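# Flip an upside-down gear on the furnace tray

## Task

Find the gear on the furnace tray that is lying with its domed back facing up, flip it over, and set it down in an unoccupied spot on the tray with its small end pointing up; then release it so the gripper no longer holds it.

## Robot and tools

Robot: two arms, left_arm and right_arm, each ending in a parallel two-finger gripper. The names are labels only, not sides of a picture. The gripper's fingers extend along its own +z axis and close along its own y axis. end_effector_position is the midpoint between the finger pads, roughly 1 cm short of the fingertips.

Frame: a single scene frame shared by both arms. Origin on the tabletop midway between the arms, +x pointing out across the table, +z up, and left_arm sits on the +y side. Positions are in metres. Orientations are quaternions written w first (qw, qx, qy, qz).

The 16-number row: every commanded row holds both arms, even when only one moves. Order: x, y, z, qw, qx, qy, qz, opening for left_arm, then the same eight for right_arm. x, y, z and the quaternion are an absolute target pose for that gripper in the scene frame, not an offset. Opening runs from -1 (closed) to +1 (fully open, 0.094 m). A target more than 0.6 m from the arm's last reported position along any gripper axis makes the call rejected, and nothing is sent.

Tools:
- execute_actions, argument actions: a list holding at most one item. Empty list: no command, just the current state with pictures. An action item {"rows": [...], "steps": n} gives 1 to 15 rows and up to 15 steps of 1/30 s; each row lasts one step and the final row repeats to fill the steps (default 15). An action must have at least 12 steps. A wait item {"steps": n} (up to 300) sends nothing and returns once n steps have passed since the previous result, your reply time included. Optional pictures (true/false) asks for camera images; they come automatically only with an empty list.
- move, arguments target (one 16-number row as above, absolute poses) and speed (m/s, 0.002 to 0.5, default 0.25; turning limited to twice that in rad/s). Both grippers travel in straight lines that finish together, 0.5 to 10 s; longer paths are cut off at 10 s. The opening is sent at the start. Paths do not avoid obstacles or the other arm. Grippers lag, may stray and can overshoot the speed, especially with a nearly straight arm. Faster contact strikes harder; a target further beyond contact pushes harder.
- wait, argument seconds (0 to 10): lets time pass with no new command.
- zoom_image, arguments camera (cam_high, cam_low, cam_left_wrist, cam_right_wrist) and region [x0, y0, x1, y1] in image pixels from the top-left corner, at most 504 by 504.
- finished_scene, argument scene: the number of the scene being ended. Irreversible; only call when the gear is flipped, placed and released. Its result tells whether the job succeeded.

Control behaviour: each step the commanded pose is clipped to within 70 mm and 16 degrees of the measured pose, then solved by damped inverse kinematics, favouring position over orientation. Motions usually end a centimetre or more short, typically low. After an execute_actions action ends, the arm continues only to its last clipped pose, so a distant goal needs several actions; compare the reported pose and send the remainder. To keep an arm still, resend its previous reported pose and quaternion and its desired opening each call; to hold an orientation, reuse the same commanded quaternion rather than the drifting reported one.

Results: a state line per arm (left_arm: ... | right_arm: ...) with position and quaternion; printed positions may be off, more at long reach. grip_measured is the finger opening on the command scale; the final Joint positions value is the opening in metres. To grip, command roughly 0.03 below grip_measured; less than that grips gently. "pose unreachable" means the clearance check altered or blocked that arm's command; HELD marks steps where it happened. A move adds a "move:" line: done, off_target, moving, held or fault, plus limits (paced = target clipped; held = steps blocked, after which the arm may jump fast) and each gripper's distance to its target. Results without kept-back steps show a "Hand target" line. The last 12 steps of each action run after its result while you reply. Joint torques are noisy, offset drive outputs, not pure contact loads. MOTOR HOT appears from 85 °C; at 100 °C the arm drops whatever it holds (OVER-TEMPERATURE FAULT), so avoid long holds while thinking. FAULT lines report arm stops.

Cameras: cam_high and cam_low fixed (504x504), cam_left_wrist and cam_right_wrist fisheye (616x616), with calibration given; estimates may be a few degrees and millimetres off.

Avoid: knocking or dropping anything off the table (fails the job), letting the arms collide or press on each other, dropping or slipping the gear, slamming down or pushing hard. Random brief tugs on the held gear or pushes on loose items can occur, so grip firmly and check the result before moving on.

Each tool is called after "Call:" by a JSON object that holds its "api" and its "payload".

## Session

Call:
{"api": "execute_actions", "payload": {"actions": []}}

Call:
{"api": "zoom_image", "payload": {"camera": "cam_high", "region": [70,170,370,450]}}

Scene clock: 0.00 s of 6000.00 s.
left_arm: end_effector_position=(+0.1740, -0.0088, +0.3739) grip_measured=+1.000 end_effector_quat_wxyz=(-0.358, -0.378, +0.841, -0.145) | right_arm: end_effector_position=(+0.6458, -0.2992, +0.2399) grip_measured=+1.000 end_effector_quat_wxyz=(+0.675, +0.186, +0.712, -0.064)
Joint positions: left_arm=[-0.906  1.304  1.447 -1.574  0.783 -1.804  0.094] | right_arm=[-0.034  1.618  0.923  0.603  0.473  0.203  0.094]
Joint velocities: left_arm=[-0.005 -0.005  0.002 -0.017 -0.051 -0.037  0.   ] | right_arm=[-0.005 -0.005 -0.002 -0.002 -0.007  0.037  0.   ]
Joint torques (N m, as the arm reports them, + toward a larger angle): no reading
Hand target (left_arm): +0.177, -0.012, +0.382; -0.355, -0.375, +0.843, -0.154
Hand target (right_arm): +0.652, -0.298, +0.249; +0.682, +0.187, +0.705, -0.061
camera_calibration (this result's frames):
cam_left_wrist: T_world_to_cam=[[0.747798, -0.663201, -0.0310383, -0.128253], [-0.0741818, -0.129918, 0.988746, -0.349622], [-0.659769, -0.737079, -0.14635, 0.289099], [0, 0, 0, 1]] pos_world=[0.26071, 0.0826093, 0.384016]
cam_right_wrist: T_world_to_cam=[[-0.368148, -0.915696, -0.161148, -0.0000457269], [-0.555106, 0.355512, -0.751976, 0.649545], [0.745872, -0.187384, -0.639189, -0.259513], [0, 0, 0, 1]] pos_world=[0.554113, -0.279592, 0.322558]

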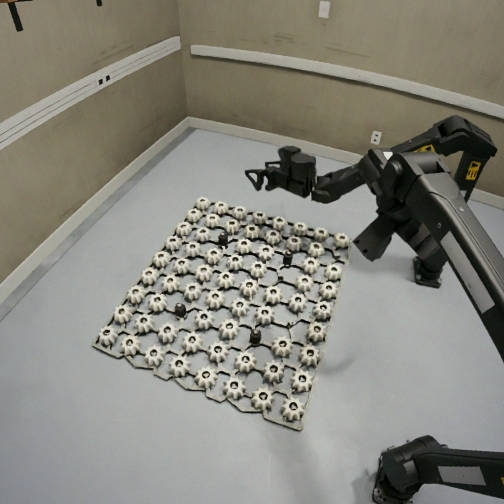

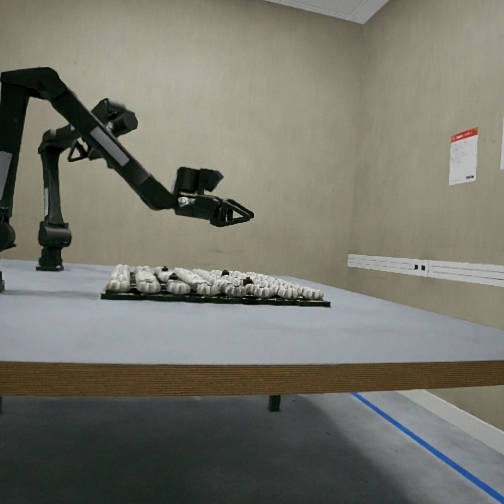

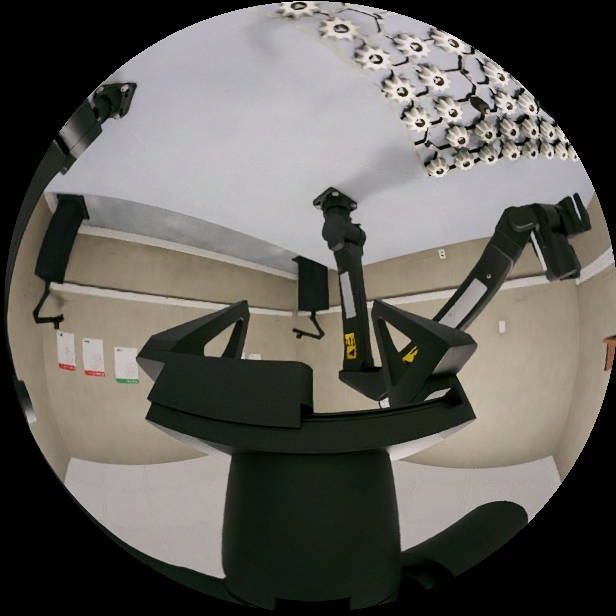

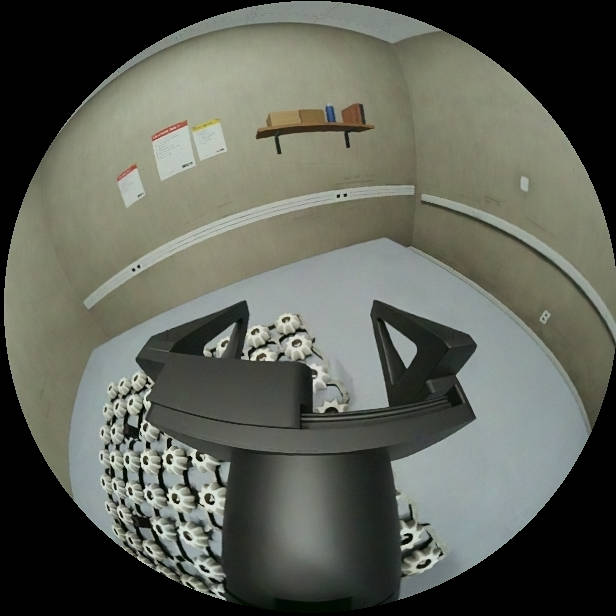

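Region (70, 170, 370, 450) of cam_high's 504x504 image, scaled by 1.680, with more detail than that image has; it fills the top 470 rows of this view, and the rest is white.

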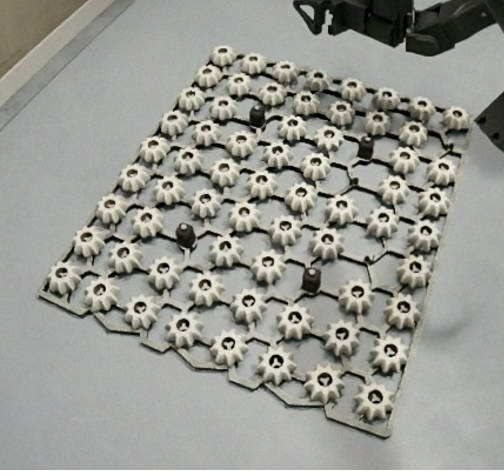

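Call:
{"api": "move", "payload": {"target": [0.25,0.16,0.3,0,0,0.707,-0.707,0.6,0.57,-0.14,0.16,0,-0.707,0.707,0,0.4]}}

Call:
{"api": "move", "payload": {"target": [0.25,0.16,0.3,0,0,0.707,-0.707,0.6,0.56,-0.14,0.09,0,-0.707,0.707,0,0.4], "speed": 0.1}}

Scene clock: 6.23 s of 6000.00 s.
left_arm: end_effector_position=(+0.2472, +0.1586, +0.3075) grip_measured=+0.601 end_effector_quat_wxyz=(+0.001, +0.007, +0.699, -0.715) | right_arm: end_effector_position=(+0.5590, -0.1488, +0.1563) grip_measured=+0.402 end_effector_quat_wxyz=(-0.003, -0.704, +0.710, +0.001)
Joint positions: left_arm=[-0.198  0.79   0.38   0.529  1.385 -1.676  0.075] | right_arm=[ 0.112  1.852  1.659 -1.383  0.001 -1.291  0.066]
Joint velocities: left_arm=[ 0.005  0.005 -0.007  0.081  0.007 -0.125  0.001] | right_arm=[-0.005  0.005 -0.002 -0.007 -0.051  0.066 -0.001]
Joint torques (N m, as the arm reports them, + toward a larger angle): left_arm=[ 0.22 -1.6   8.37  2.19 -0.06 -0.07] | right_arm=[  1.85 -16.71  10.81  -0.52  -0.11  -0.21]
Hand target (left_arm): +0.248, +0.160, +0.299; -0.006, -0.002, +0.699, -0.715
Hand target (right_arm): +0.572, -0.140, +0.159; -0.000, +0.711, -0.704, +0.003
Off the commanded pose (left_arm): 0.008 m, 2 deg.
Off the commanded pose (right_arm): 0.015 m, 1 deg.
Kept back: nothing.
move: off_target (right_arm)
camera_calibration (this result's frames):
cam_left_wrist: T_world_to_cam=[[0.000246178, 0.0266829, 0.999644, -0.31554], [-0.801135, 0.598276, -0.0157721, 0.116368], [-0.598484, -0.800846, 0.0215239, 0.394389], [0, 0, 0, 1]] pos_world=[0.32934, 0.254644, 0.308775]
cam_right_wrist: T_world_to_cam=[[0.999835, -0.0121496, 0.0135022, -0.565232], [-0.0177377, -0.81316, 0.58177, -0.197771], [0.0039112, -0.581913, -0.813241, 0.163231], [0, 0, 0, 1]] pos_world=[0.560993, -0.0727004, 0.255435]

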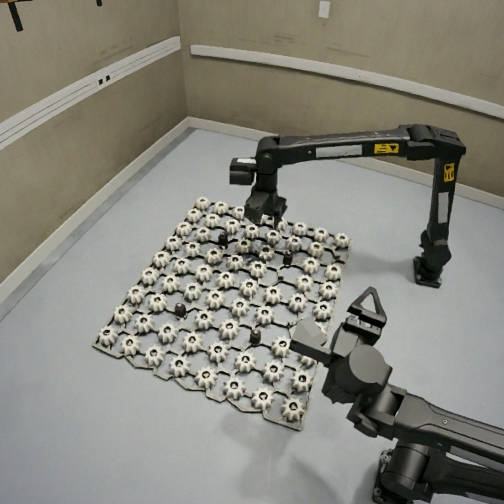

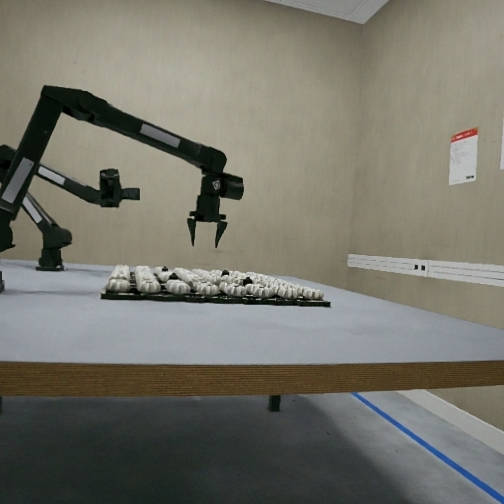

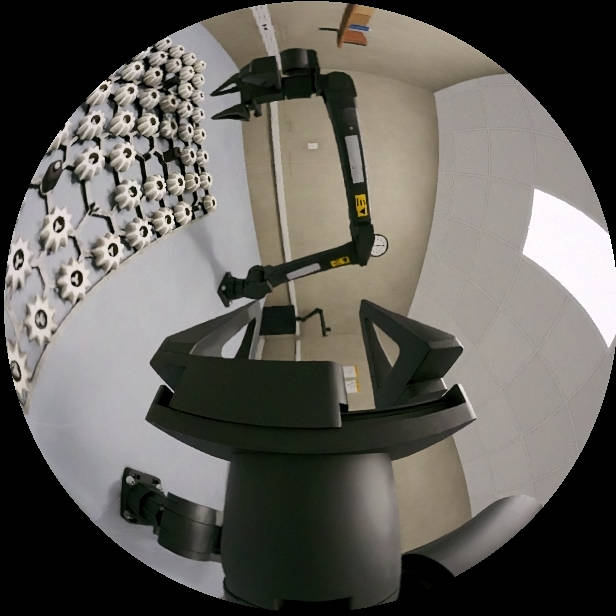

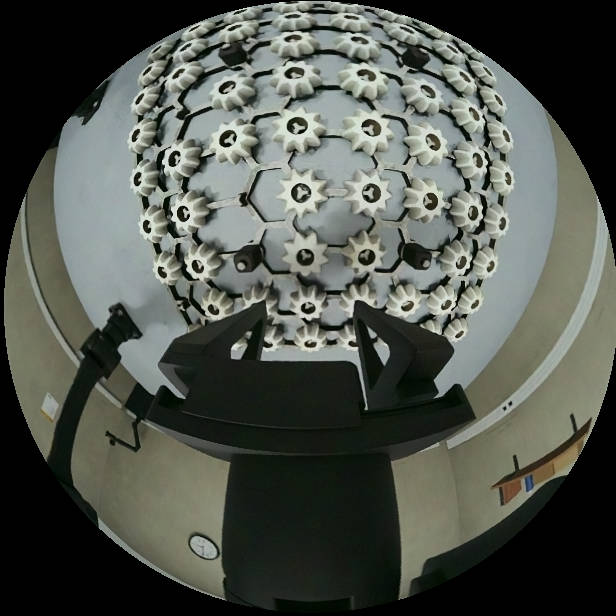

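Scene clock: 7.37 s of 6000.00 s.
left_arm: end_effector_position=(+0.2479, +0.1585, +0.2969) grip_measured=+0.601 end_effector_quat_wxyz=(-0.005, +0.001, +0.706, -0.708) | right_arm: end_effector_position=(+0.5625, -0.1478, +0.1108) grip_measured=+0.402 end_effector_quat_wxyz=(+0.011, -0.704, +0.710, -0.007)
Joint positions: left_arm=[-0.198  0.79   0.38   0.428  1.385 -1.595  0.075] | right_arm=[ 0.112  1.872  1.565 -1.238  0.001 -1.291  0.066]
Joint velocities: left_arm=[-0.015 -0.005 -0.007  0.002 -0.051  0.022 -0.001] | right_arm=[-0.024 -0.015 -0.022  0.007  0.066 -0.007 -0.   ]
Joint torques (N m, as the arm reports them, + toward a larger angle): left_arm=[ 0.25 -4.54 10.21  0.44 -0.07  0.12] | right_arm=[  2.1  -16.69   6.38   0.57  -0.3   -0.08]
Hand target (left_arm): +0.250, +0.160, +0.300; -0.000, -0.000, +0.706, -0.708
Hand target (right_arm): +0.560, -0.140, +0.090; -0.000, +0.707, -0.707, +0.000
Off the commanded pose (left_arm): 0.004 m, 1 deg.
Off the commanded pose (right_arm): 0.022 m, 2 deg.
Kept back: nothing.
move: off_target (right_arm)
camera_calibration (this result's frames):
cam_left_wrist: T_world_to_cam=[[0.0174114, 0.00795118, 0.999817, -0.30625], [-0.80181, 0.597509, 0.00921142, 0.109712], [-0.597326, -0.801823, 0.0167788, 0.396201], [0, 0, 0, 1]] pos_world=[0.329962, 0.254564, 0.298536]
cam_right_wrist: T_world_to_cam=[[0.998991, -0.0123831, 0.0431663, -0.570952], [-0.0349526, -0.817924, 0.574264, -0.160598], [0.0281956, -0.575193, -0.817531, 0.114529], [0, 0, 0, 1]] pos_world=[0.561534, -0.0725506, 0.210502]

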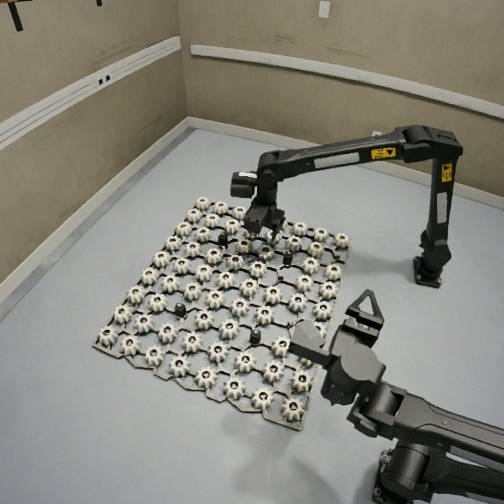

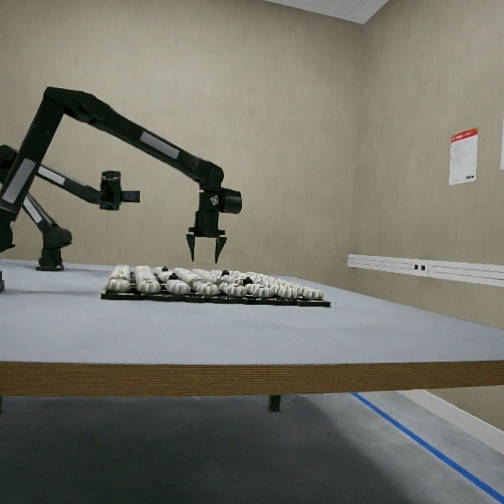

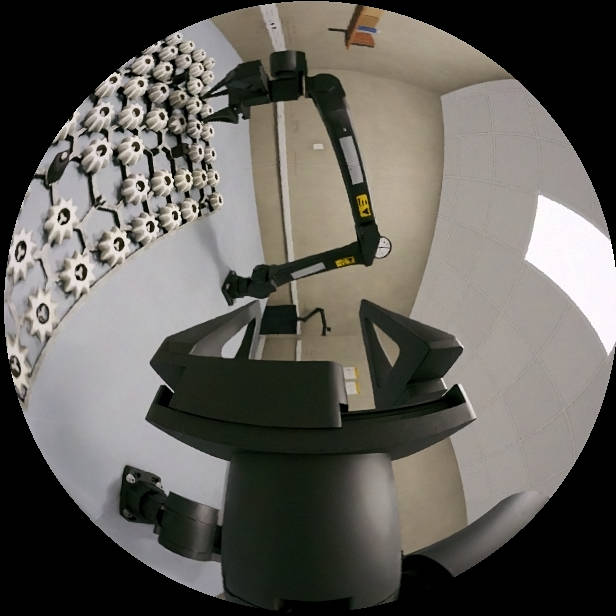

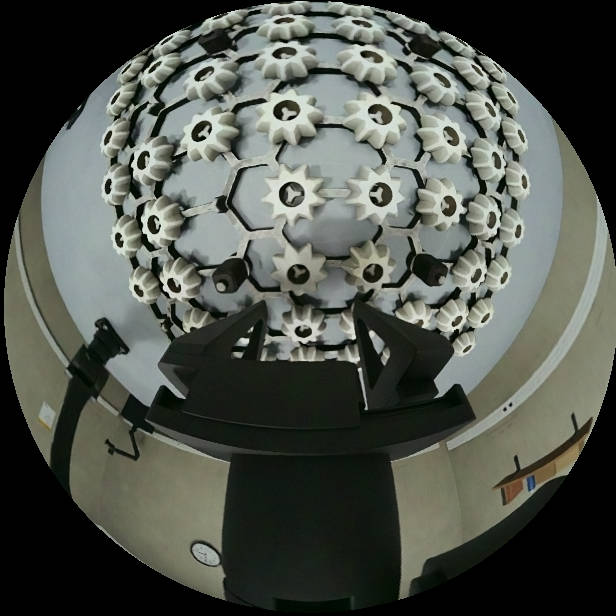

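Call:
{"api": "move", "payload": {"target": [0.25,0.16,0.3,0,0,0.707,-0.707,0.6,0.552,-0.138,0.035,0,-0.707,0.707,0,0.38], "speed": 0.06}}

Scene clock: 9.33 s of 6000.00 s.
left_arm: end_effector_position=(+0.2479, +0.1585, +0.2969) grip_measured=+0.601 end_effector_quat_wxyz=(-0.003, +0.002, +0.706, -0.708) | right_arm: end_effector_position=(+0.5567, -0.1456, +0.0556) grip_measured=+0.382 end_effector_quat_wxyz=(+0.011, -0.705, +0.709, -0.007)
Joint positions: left_arm=[-0.198  0.79   0.38   0.428  1.385 -1.59   0.075] | right_arm=[ 0.118  1.912  1.471 -1.104  0.001 -1.289  0.065]
Joint velocities: left_arm=[-0.005 -0.005 -0.022  0.007 -0.081 -0.022  0.   ] | right_arm=[-0.015  0.005  0.002  0.007 -0.051 -0.037  0.   ]
Joint torques (N m, as the arm reports them, + toward a larger angle): left_arm=[ 0.27 -4.24 10.26  0.41 -0.07  0.1 ] | right_arm=[  1.89 -16.4    5.96   0.56  -0.29  -0.04]
Hand target (left_arm): +0.250, +0.160, +0.300; +0.000, +0.000, +0.706, -0.708
Hand target (right_arm): +0.552, -0.138, +0.035; +0.000, +0.707, -0.707, -0.000
Off the commanded pose (left_arm): 0.004 m, 1 deg.
Off the commanded pose (right_arm): 0.022 m, 2 deg.
Kept back: nothing.
move: off_target (right_arm)
camera_calibration (this result's frames):
cam_left_wrist: T_world_to_cam=[[0.012453, 0.00799182, 0.999891, -0.305049], [-0.801855, 0.597495, 0.00521099, 0.110913], [-0.597388, -0.801832, 0.0138489, 0.397088], [0, 0, 0, 1]] pos_world=[0.329951, 0.254565, 0.298939]
cam_right_wrist: T_world_to_cam=[[0.999016, -0.0085786, 0.0435157, -0.562248], [-0.0320331, -0.818149, 0.574114, -0.12898], [0.0306772, -0.574943, -0.817618, 0.0695271], [0, 0, 0, 1]] pos_world=[0.55543, -0.070374, 0.155362]

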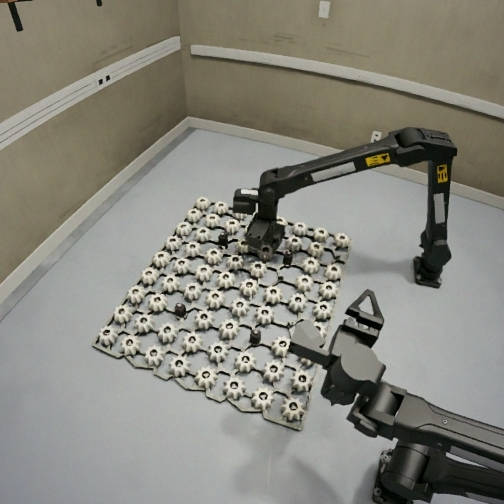

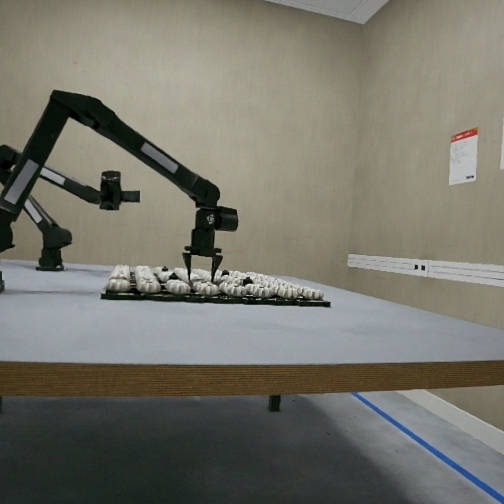

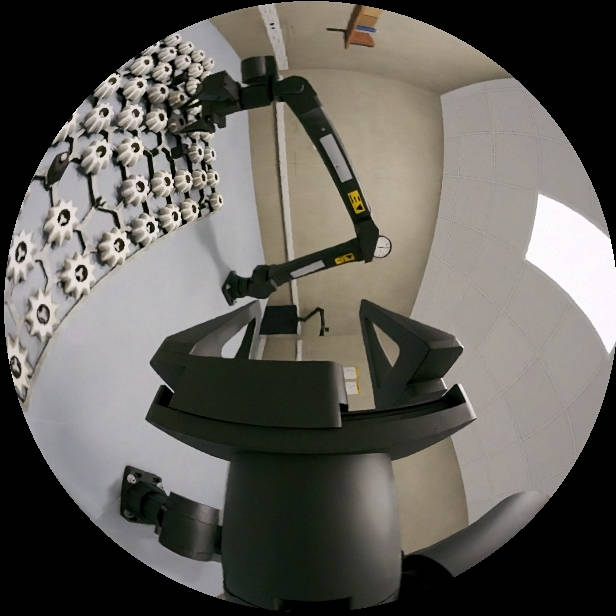

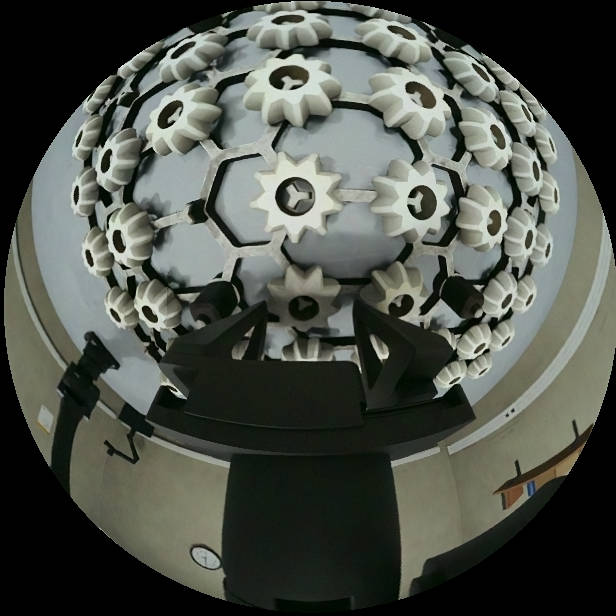

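Call:
{"api": "move", "payload": {"target": [0.25,0.16,0.3,0,0,0.707,-0.707,0.6,0.546,-0.14,0.013,0,-0.707,0.707,0,0.42], "speed": 0.03}}

Call:
{"api": "move", "payload": {"target": [0.25,0.16,0.3,0,0,0.707,-0.707,0.6,0.546,-0.14,0.013,0,-0.707,0.707,0,0.12], "speed": 0.03}}

Scene clock: 12.27 s of 6000.00 s.
left_arm: end_effector_position=(+0.2479, +0.1585, +0.2969) grip_measured=+0.601 end_effector_quat_wxyz=(-0.003, +0.002, +0.706, -0.708) | right_arm: end_effector_position=(+0.5523, -0.1469, +0.0359) grip_measured=+0.418 end_effector_quat_wxyz=(+0.013, -0.705, +0.709, -0.008)
Joint positions: left_arm=[-0.198  0.79   0.38   0.428  1.385 -1.59   0.075] | right_arm=[ 0.118  1.922  1.428 -1.046  0.001 -1.288  0.067]
Joint velocities: left_arm=[ 0.015 -0.015 -0.007  0.012 -0.022  0.081  0.   ] | right_arm=[-0.005  0.005 -0.007  0.007  0.051  0.022 -0.001]
Joint torques (N m, as the arm reports them, + toward a larger angle): left_arm=[ 0.4  -4.12 10.28  0.46 -0.08  0.1 ] | right_arm=[  2.3  -16.43   5.72   0.62  -0.29  -0.05]
Hand target (left_arm): +0.250, +0.160, +0.300; -0.000, -0.000, +0.706, -0.708
Hand target (right_arm): +0.546, -0.140, +0.014; -0.000, +0.707, -0.707, +0.000
Off the commanded pose (left_arm): 0.004 m, 1 deg.
Off the commanded pose (right_arm): 0.025 m, 2 deg.
Kept back: nothing.
move: off_target (right_arm)
camera_calibration (this result's frames):
cam_left_wrist: T_world_to_cam=[[0.012453, 0.00799182, 0.999891, -0.305049], [-0.801855, 0.597495, 0.00521099, 0.110913], [-0.597388, -0.801832, 0.0138489, 0.397088], [0, 0, 0, 1]] pos_world=[0.329951, 0.254565, 0.298939]
cam_right_wrist: T_world_to_cam=[[0.998776, -0.00902715, 0.0486324, -0.557121], [-0.0352899, -0.818978, 0.572739, -0.117078], [0.0346587, -0.573754, -0.818294, 0.0507977], [0, 0, 0, 1]] pos_world=[0.550546, -0.0717682, 0.135717]

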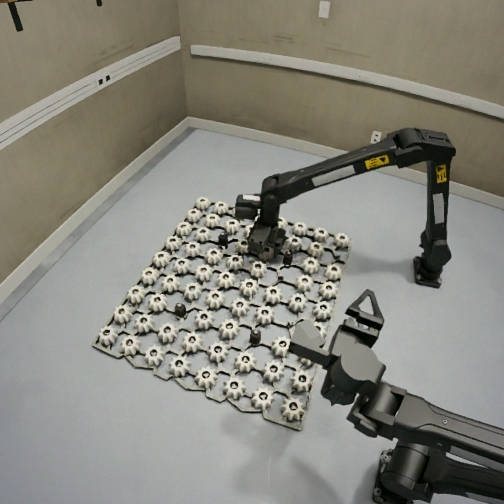

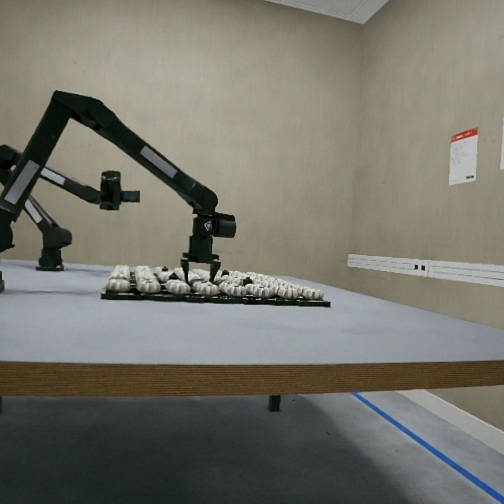

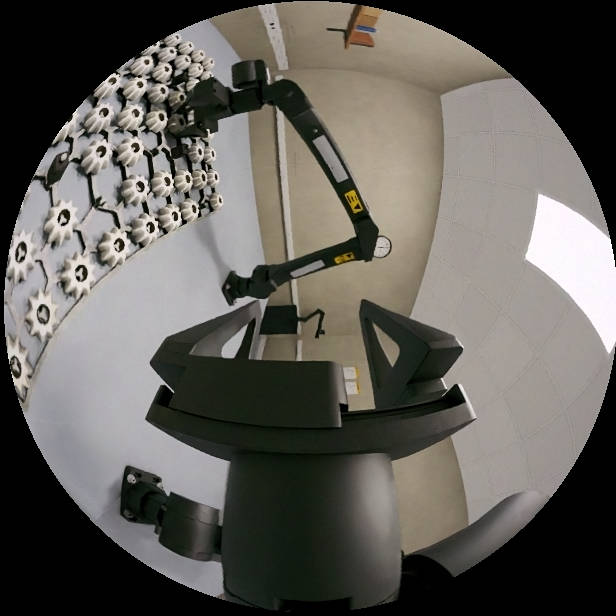

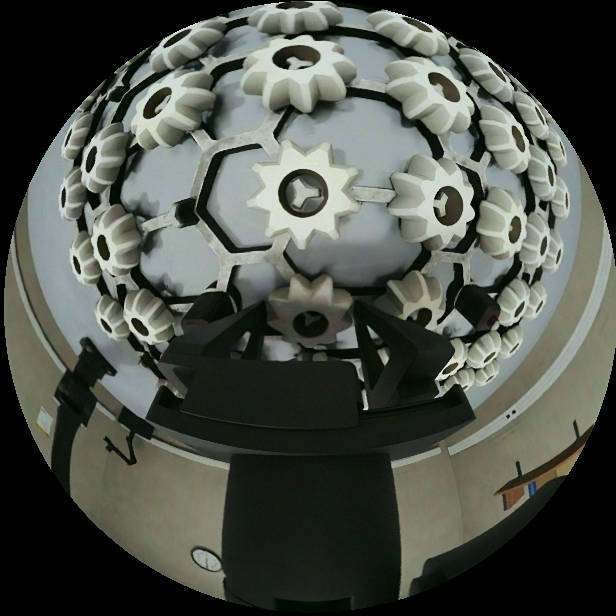

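Scene clock: 13.33 s of 6000.00 s.
left_arm: end_effector_position=(+0.2479, +0.1585, +0.2969) grip_measured=+0.601 end_effector_quat_wxyz=(-0.003, +0.002, +0.706, -0.708) | right_arm: end_effector_position=(+0.5523, -0.1469, +0.0359) grip_measured=+0.213 end_effector_quat_wxyz=(+0.013, -0.705, +0.709, -0.008)
Joint positions: left_arm=[-0.198  0.79   0.38   0.428  1.385 -1.59   0.075] | right_arm=[ 0.118  1.922  1.428 -1.046  0.001 -1.288  0.057]
Joint velocities: left_arm=[-0.024 -0.015  0.002 -0.012 -0.007 -0.066  0.   ] | right_arm=[-0.005 -0.005 -0.027  0.002  0.081  0.081 -0.001]
Joint torques (N m, as the arm reports them, + toward a larger angle): left_arm=[ 0.43 -4.12 10.32  0.41 -0.08  0.11] | right_arm=[  1.92 -16.56   5.63   0.65  -0.27  -0.05]
Hand target (left_arm): +0.250, +0.160, +0.300; -0.000, -0.000, +0.706, -0.708
Hand target (right_arm): +0.545, -0.140, +0.014; +0.000, +0.707, -0.707, +0.000
Off the commanded pose (left_arm): 0.004 m, 1 deg.
Off the commanded pose (right_arm): 0.025 m, 2 deg.
Kept back: nothing.
move: off_target (right_arm)
camera_calibration (this result's frames):
cam_left_wrist: T_world_to_cam=[[0.012453, 0.00799182, 0.999891, -0.305049], [-0.801855, 0.597495, 0.00521099, 0.110913], [-0.597388, -0.801832, 0.0138489, 0.397088], [0, 0, 0, 1]] pos_world=[0.329951, 0.254565, 0.298939]
cam_right_wrist: T_world_to_cam=[[0.998776, -0.00902715, 0.0486324, -0.557121], [-0.0352899, -0.818978, 0.572739, -0.117078], [0.0346587, -0.573754, -0.818294, 0.0507977], [0, 0, 0, 1]] pos_world=[0.550546, -0.0717682, 0.135717]

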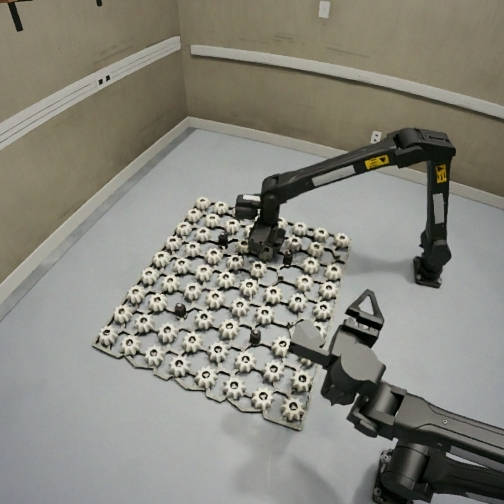

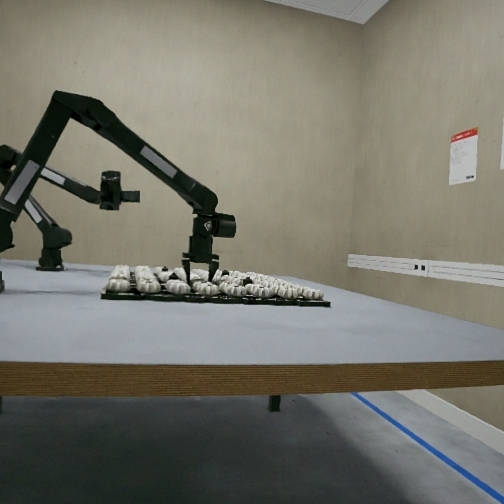

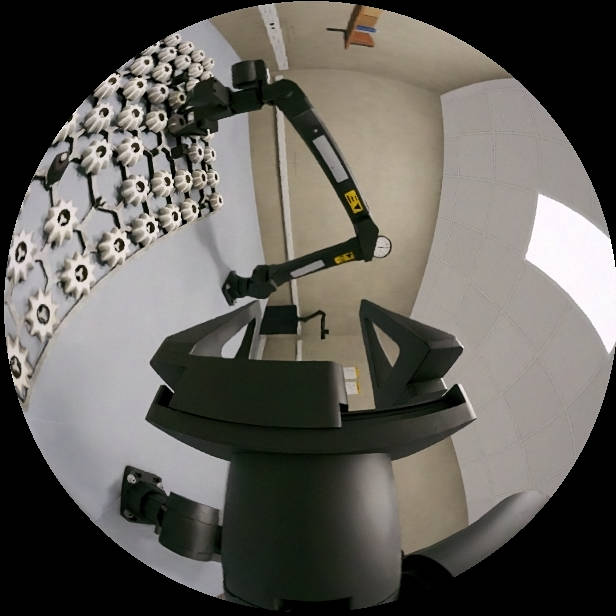

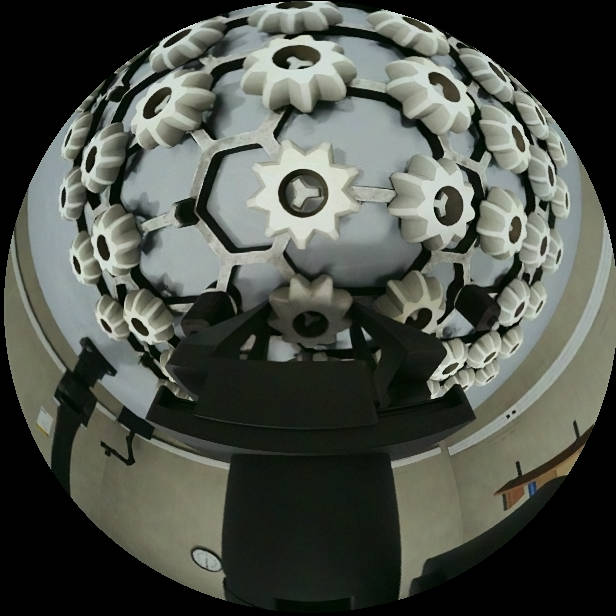

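Call:
{"api": "move", "payload": {"target": [0.25,0.16,0.3,0,0,0.707,-0.707,0.7,0.56,-0.14,0.16,0,-0.707,0.707,0,0.15], "speed": 0.12}}

Call:
{"api": "move", "payload": {"target": [0.25,0.16,0.3,0,0,0.707,-0.707,0.7,0.25,0.05,0.31,0.5,-0.5,0.5,0.5,0.15]}}

Call:
{"api": "move", "payload": {"target": [0.258,0.10,0.305,0,0,0.707,-0.707,0.7,0.25,0.05,0.31,0.5,-0.5,0.5,0.5,0.15], "speed": 0.06}}

Scene clock: 15.20 s of 6000.00 s.
left_arm: end_effector_position=(+0.2479, +0.1585, +0.2969) grip_measured=+0.699 end_effector_quat_wxyz=(-0.003, +0.002, +0.706, -0.708) | right_arm: end_effector_position=(+0.5427, -0.1496, +0.1202) grip_measured=+0.213 end_effector_quat_wxyz=(-0.035, -0.704, +0.709, +0.019)
Joint positions: left_arm=[-0.198  0.79   0.38   0.428  1.385 -1.59   0.08 ] | right_arm=[ 0.118  1.88   1.601 -1.37   0.001 -1.288  0.057]
Joint velocities: left_arm=[-0.024 -0.015 -0.002  0.027  0.022 -0.066 -0.   ] | right_arm=[-0.015 -0.005  0.002  0.012 -0.037 -0.066  0.001]
Joint torques (N m, as the arm reports them, + toward a larger angle): left_arm=[ 0.47 -4.07 10.29  0.44 -0.08  0.11] | right_arm=[  1.33 -23.07  10.85  -0.6   -0.3   -0.13]
Hand target (left_arm): +0.250, +0.160, +0.300; -0.000, -0.000, +0.706, -0.708
Hand target (right_arm): +0.557, -0.141, +0.160; -0.000, +0.707, -0.707, -0.000
Off the commanded pose (left_arm): 0.004 m, 1 deg.
Off the commanded pose (right_arm): 0.045 m, 5 deg.
Kept back: nothing.
move: off_target (right_arm)
camera_calibration (this result's frames):
cam_left_wrist: T_world_to_cam=[[0.012453, 0.00799182, 0.999891, -0.305049], [-0.801855, 0.597495, 0.00521099, 0.110913], [-0.597388, -0.801832, 0.0138489, 0.397088], [0, 0, 0, 1]] pos_world=[0.329951, 0.254565, 0.298939]
cam_right_wrist: T_world_to_cam=[[0.998368, -0.00914298, -0.0563769, -0.538806], [0.0263973, -0.801476, 0.597444, -0.201752], [-0.0506472, -0.597957, -0.799927, 0.158995], [0, 0, 0, 1]] pos_world=[0.551305, -0.0715532, 0.217344]

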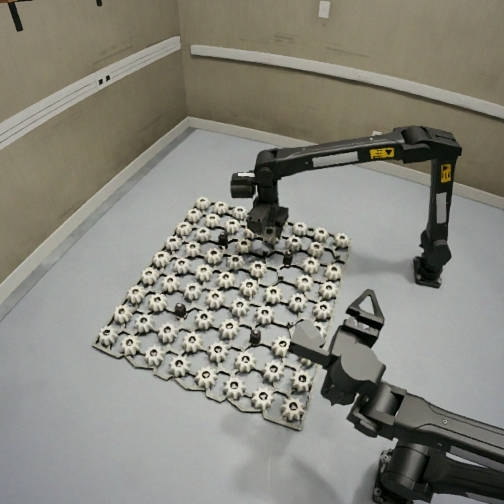

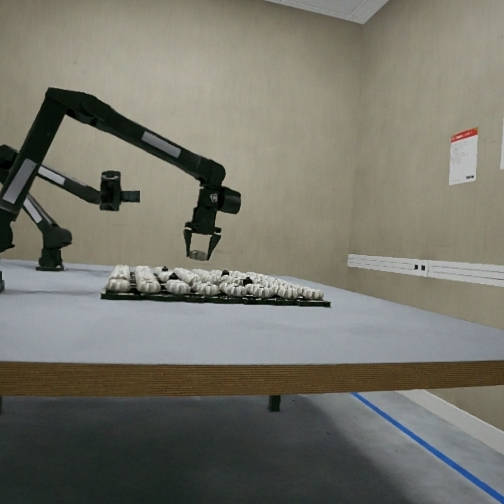

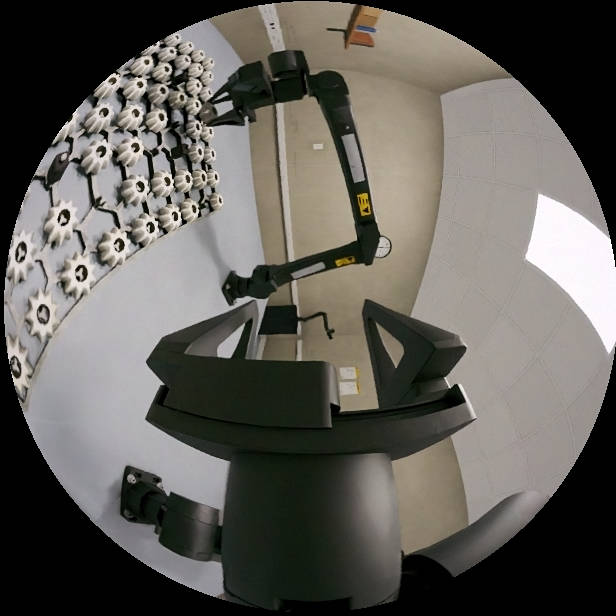

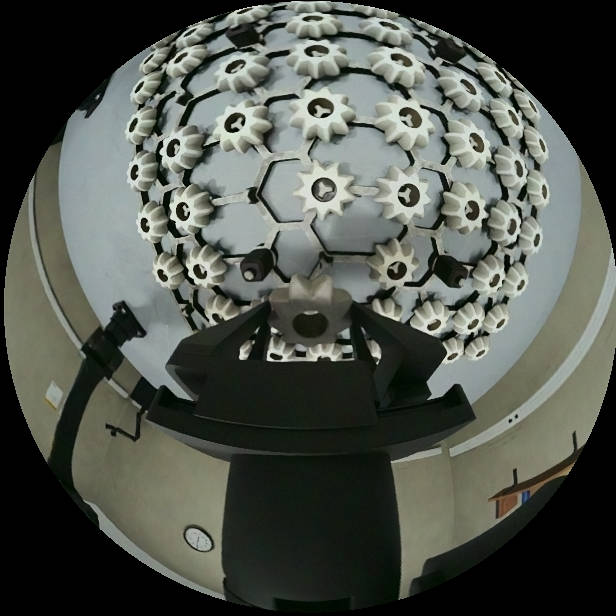

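Scene clock: 19.07 s of 6000.00 s.
left_arm: end_effector_position=(+0.2479, +0.1585, +0.2969) grip_measured=+0.699 end_effector_quat_wxyz=(-0.003, +0.002, +0.706, -0.708) | right_arm: end_effector_position=(+0.2563, +0.0516, +0.2960) grip_measured=+0.213 end_effector_quat_wxyz=(+0.490, -0.493, +0.519, +0.497)
Joint positions: left_arm=[-0.198  0.79   0.38   0.428  1.385 -1.59   0.08 ] | right_arm=[ 0.485  1.053  0.533  0.48  -0.908  0.002  0.057]
Joint velocities: left_arm=[-0.005  0.005  0.017 -0.012  0.022  0.007 -0.   ] | right_arm=[-0.024 -0.005  0.017 -0.002 -0.007  0.037 -0.001]
Joint torques (N m, as the arm reports them, + toward a larger angle): left_arm=[ 0.46 -4.15 10.26  0.43 -0.08  0.12] | right_arm=[ 1.81 -6.94  7.31  2.81 -0.06 -0.04]
Hand target (left_arm): +0.250, +0.160, +0.300; -0.000, -0.000, +0.706, -0.708
Hand target (right_arm): +0.251, +0.053, +0.310; +0.505, -0.494, +0.501, +0.500
Off the commanded pose (left_arm): 0.004 m, 1 deg.
Off the commanded pose (right_arm): 0.015 m, 3 deg.
Kept back: nothing.
move: off_target (right_arm)
camera_calibration (this result's frames):
cam_left_wrist: T_world_to_cam=[[0.012453, 0.00799182, 0.999891, -0.305049], [-0.801855, 0.597495, 0.00521099, 0.110913], [-0.597388, -0.801832, 0.0138489, 0.397088], [0, 0, 0, 1]] pos_world=[0.329951, 0.254565, 0.298939]
cam_right_wrist: T_world_to_cam=[[0.998622, -0.0383514, -0.0358343, -0.245813], [-0.0516728, -0.598529, -0.799433, 0.285081], [0.00921147, 0.800182, -0.599686, 0.258729], [0, 0, 0, 1]] pos_world=[0.257822, -0.045828, 0.374251]

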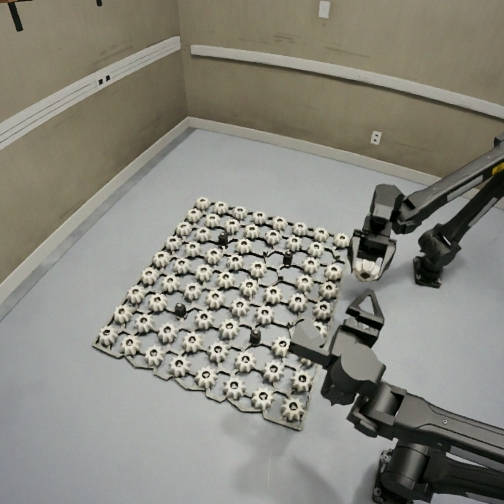

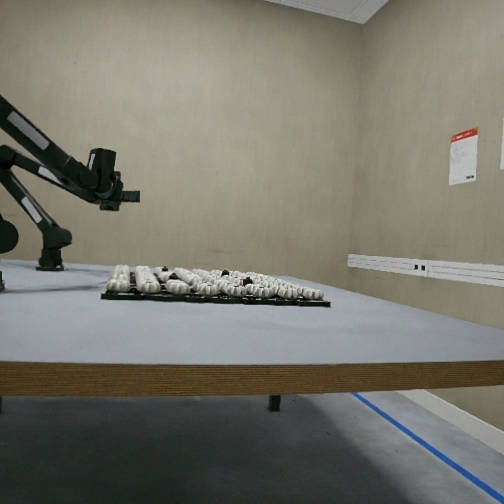

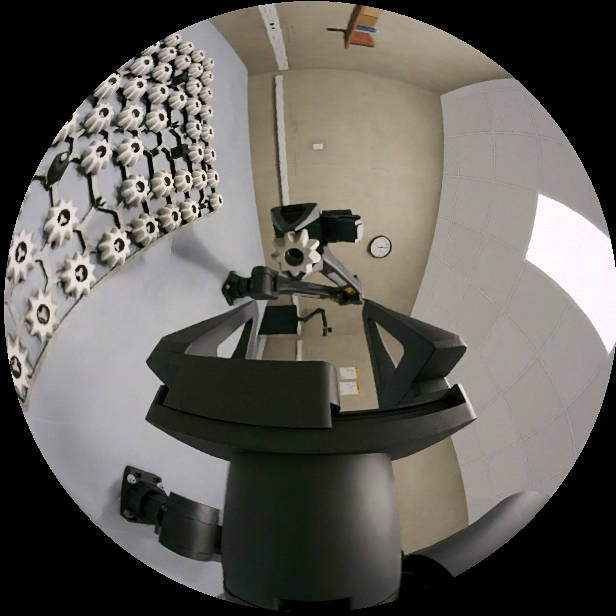

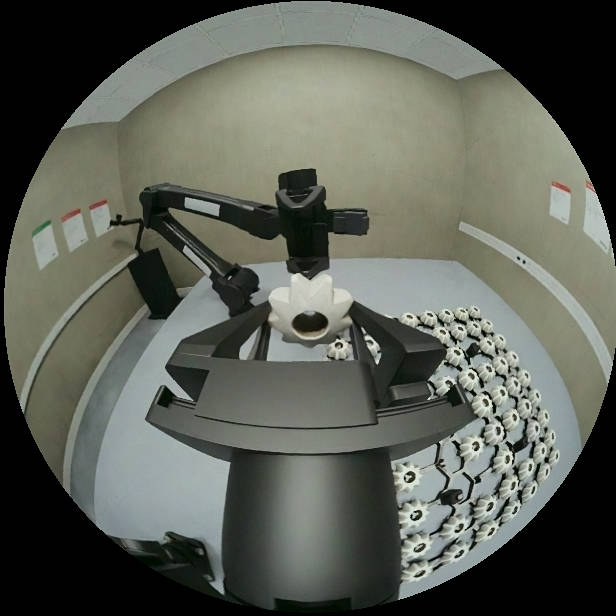

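Scene clock: 20.37 s of 6000.00 s.
left_arm: end_effector_position=(+0.2457, +0.1086, +0.2777) grip_measured=+0.699 end_effector_quat_wxyz=(-0.013, -0.014, +0.714, -0.700) | right_arm: end_effector_position=(+0.2540, +0.0516, +0.2961) grip_measured=+0.213 end_effector_quat_wxyz=(+0.487, -0.496, +0.516, +0.501)
Joint positions: left_arm=[-0.408  0.861  0.38   0.428  1.166 -1.56   0.08 ] | right_arm=[ 0.485  1.053  0.533  0.48  -0.922  0.002  0.057]
Joint velocities: left_arm=[-0.005  0.005  0.012  0.017  0.022 -0.051 -0.   ] | right_arm=[-0.005 -0.005  0.007 -0.007 -0.051 -0.051  0.001]
Joint torques (N m, as the arm reports them, + toward a larger angle): left_arm=[-0.57 -2.86 14.37  0.68 -0.19  0.11] | right_arm=[ 0.93 -7.51  7.6   1.79 -0.36 -0.17]
Hand target (left_arm): +0.257, +0.102, +0.303; +0.001, +0.001, +0.710, -0.704
Hand target (right_arm): +0.250, +0.050, +0.310; +0.500, -0.500, +0.500, +0.500
Off the commanded pose (left_arm): 0.031 m, 2 deg.
Off the commanded pose (right_arm): 0.015 m, 2 deg.
Kept back: nothing.
move: off_target (left_arm, right_arm)
camera_calibration (this result's frames):
cam_left_wrist: T_world_to_cam=[[0.0490006, -0.0159995, 0.998671, -0.291481], [-0.806432, 0.589293, 0.0490092, 0.128878], [-0.589293, -0.807761, 0.0159732, 0.354069], [0, 0, 0, 1]] pos_world=[0.326865, 0.205393, 0.279122]
cam_right_wrist: T_world_to_cam=[[0.999033, -0.0250105, -0.0361657, -0.244214], [-0.0439401, -0.598828, -0.799672, 0.28316], [-0.00165686, 0.800487, -0.599347, 0.261414], [0, 0, 0, 1]] pos_world=[0.256853, -0.0458025, 0.374281]

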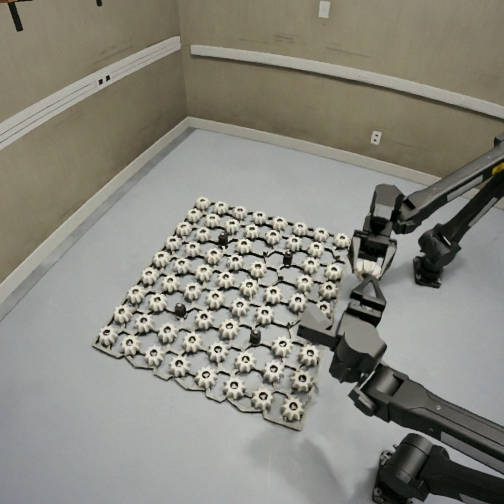

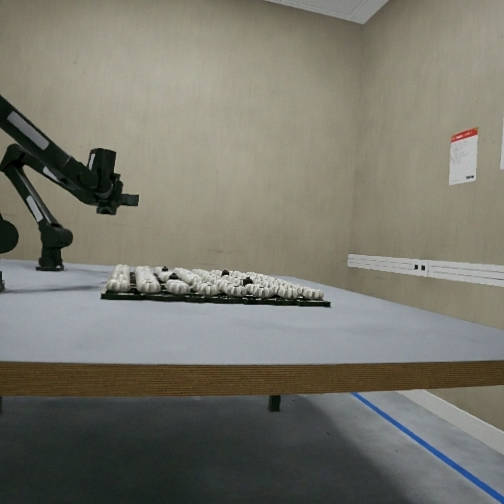

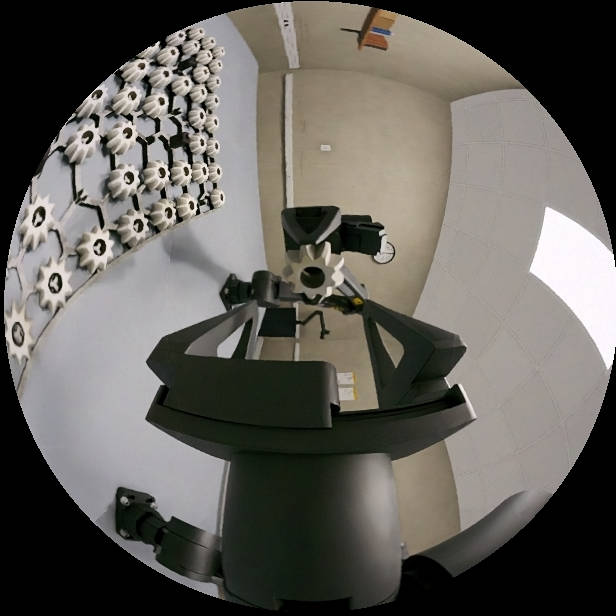

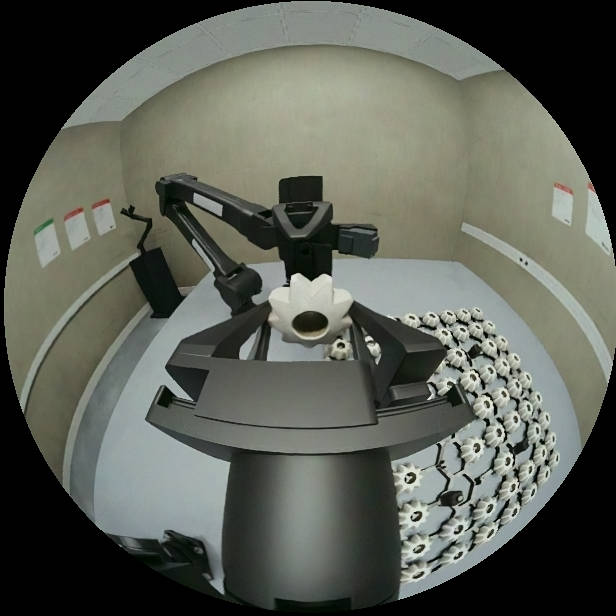

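Goal for left (measured): about (.257,.061,.280).

Call:
{"api": "move", "payload": {"target": [0.27,0.06,0.308,0,0,0.707,-0.707,0.8,0.25,0.05,0.31,0.5,-0.5,0.5,0.5,0.15], "speed": 0.04}}

Scene clock: 22.53 s of 6000.00 s.
left_arm: end_effector_position=(+0.2585, +0.0714, +0.2771) grip_measured=+0.798 end_effector_quat_wxyz=(-0.020, -0.023, +0.721, -0.692) | right_arm: end_effector_position=(+0.2540, +0.0516, +0.2961) grip_measured=+0.213 end_effector_quat_wxyz=(+0.487, -0.496, +0.516, +0.501)
Joint positions: left_arm=[-0.518  0.965  0.444  0.437  1.054 -1.559  0.084] | right_arm=[ 0.485  1.053  0.533  0.48  -0.922  0.002  0.057]
Joint velocities: left_arm=[ 0.005 -0.015  0.022  0.007  0.007 -0.022  0.   ] | right_arm=[-0.005 -0.015 -0.017 -0.027 -0.022 -0.095  0.001]
Joint torques (N m, as the arm reports them, + toward a larger angle): left_arm=[-0.98 -4.27 14.05  2.56 -0.17  0.02] | right_arm=[ 0.89 -7.89  7.68  1.85 -0.35 -0.15]
Hand target (left_arm): +0.270, +0.062, +0.306; +0.001, +0.001, +0.709, -0.705
Hand target (right_arm): +0.250, +0.050, +0.310; +0.500, -0.500, +0.500, +0.500
Off the commanded pose (left_arm): 0.035 m, 4 deg.
Off the commanded pose (right_arm): 0.015 m, 2 deg.
Kept back: nothing.
move: off_target (left_arm, right_arm)
camera_calibration (this result's frames):
cam_left_wrist: T_world_to_cam=[[0.0721867, -0.0361592, 0.996735, -0.296122], [-0.805903, 0.586666, 0.0796489, 0.152711], [-0.58763, -0.809022, 0.0132086, 0.332053], [0, 0, 0, 1]] pos_world=[0.339571, 0.16834, 0.278606]
cam_right_wrist: T_world_to_cam=[[0.999033, -0.0250105, -0.0361657, -0.244214], [-0.0439401, -0.598828, -0.799672, 0.28316], [-0.00165686, 0.800487, -0.599347, 0.261414], [0, 0, 0, 1]] pos_world=[0.256853, -0.0458025, 0.374281]

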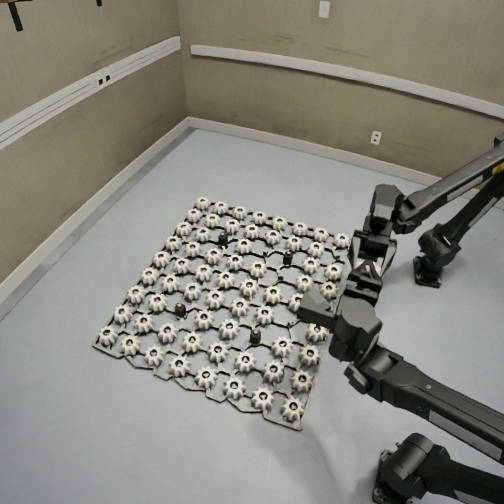

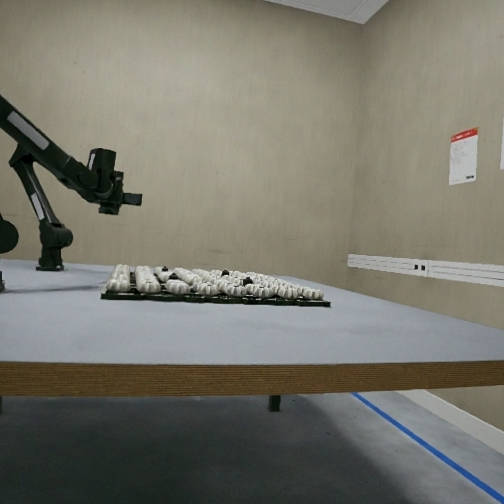

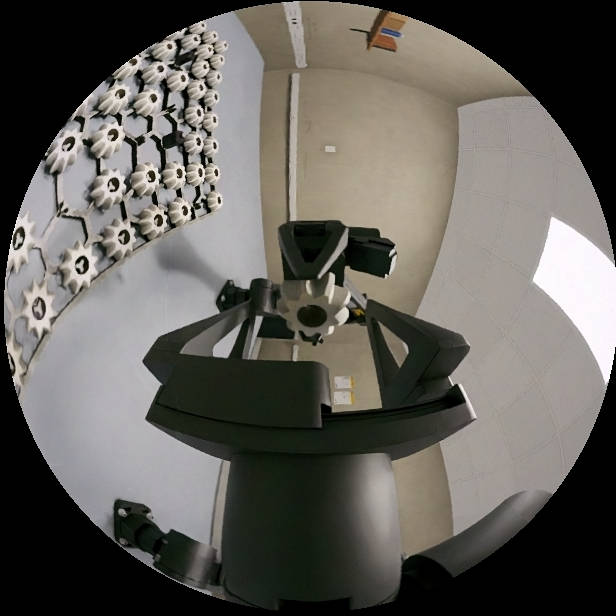

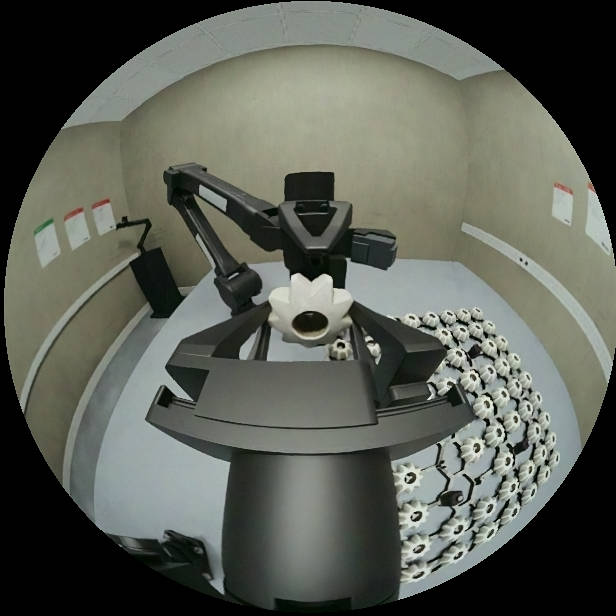

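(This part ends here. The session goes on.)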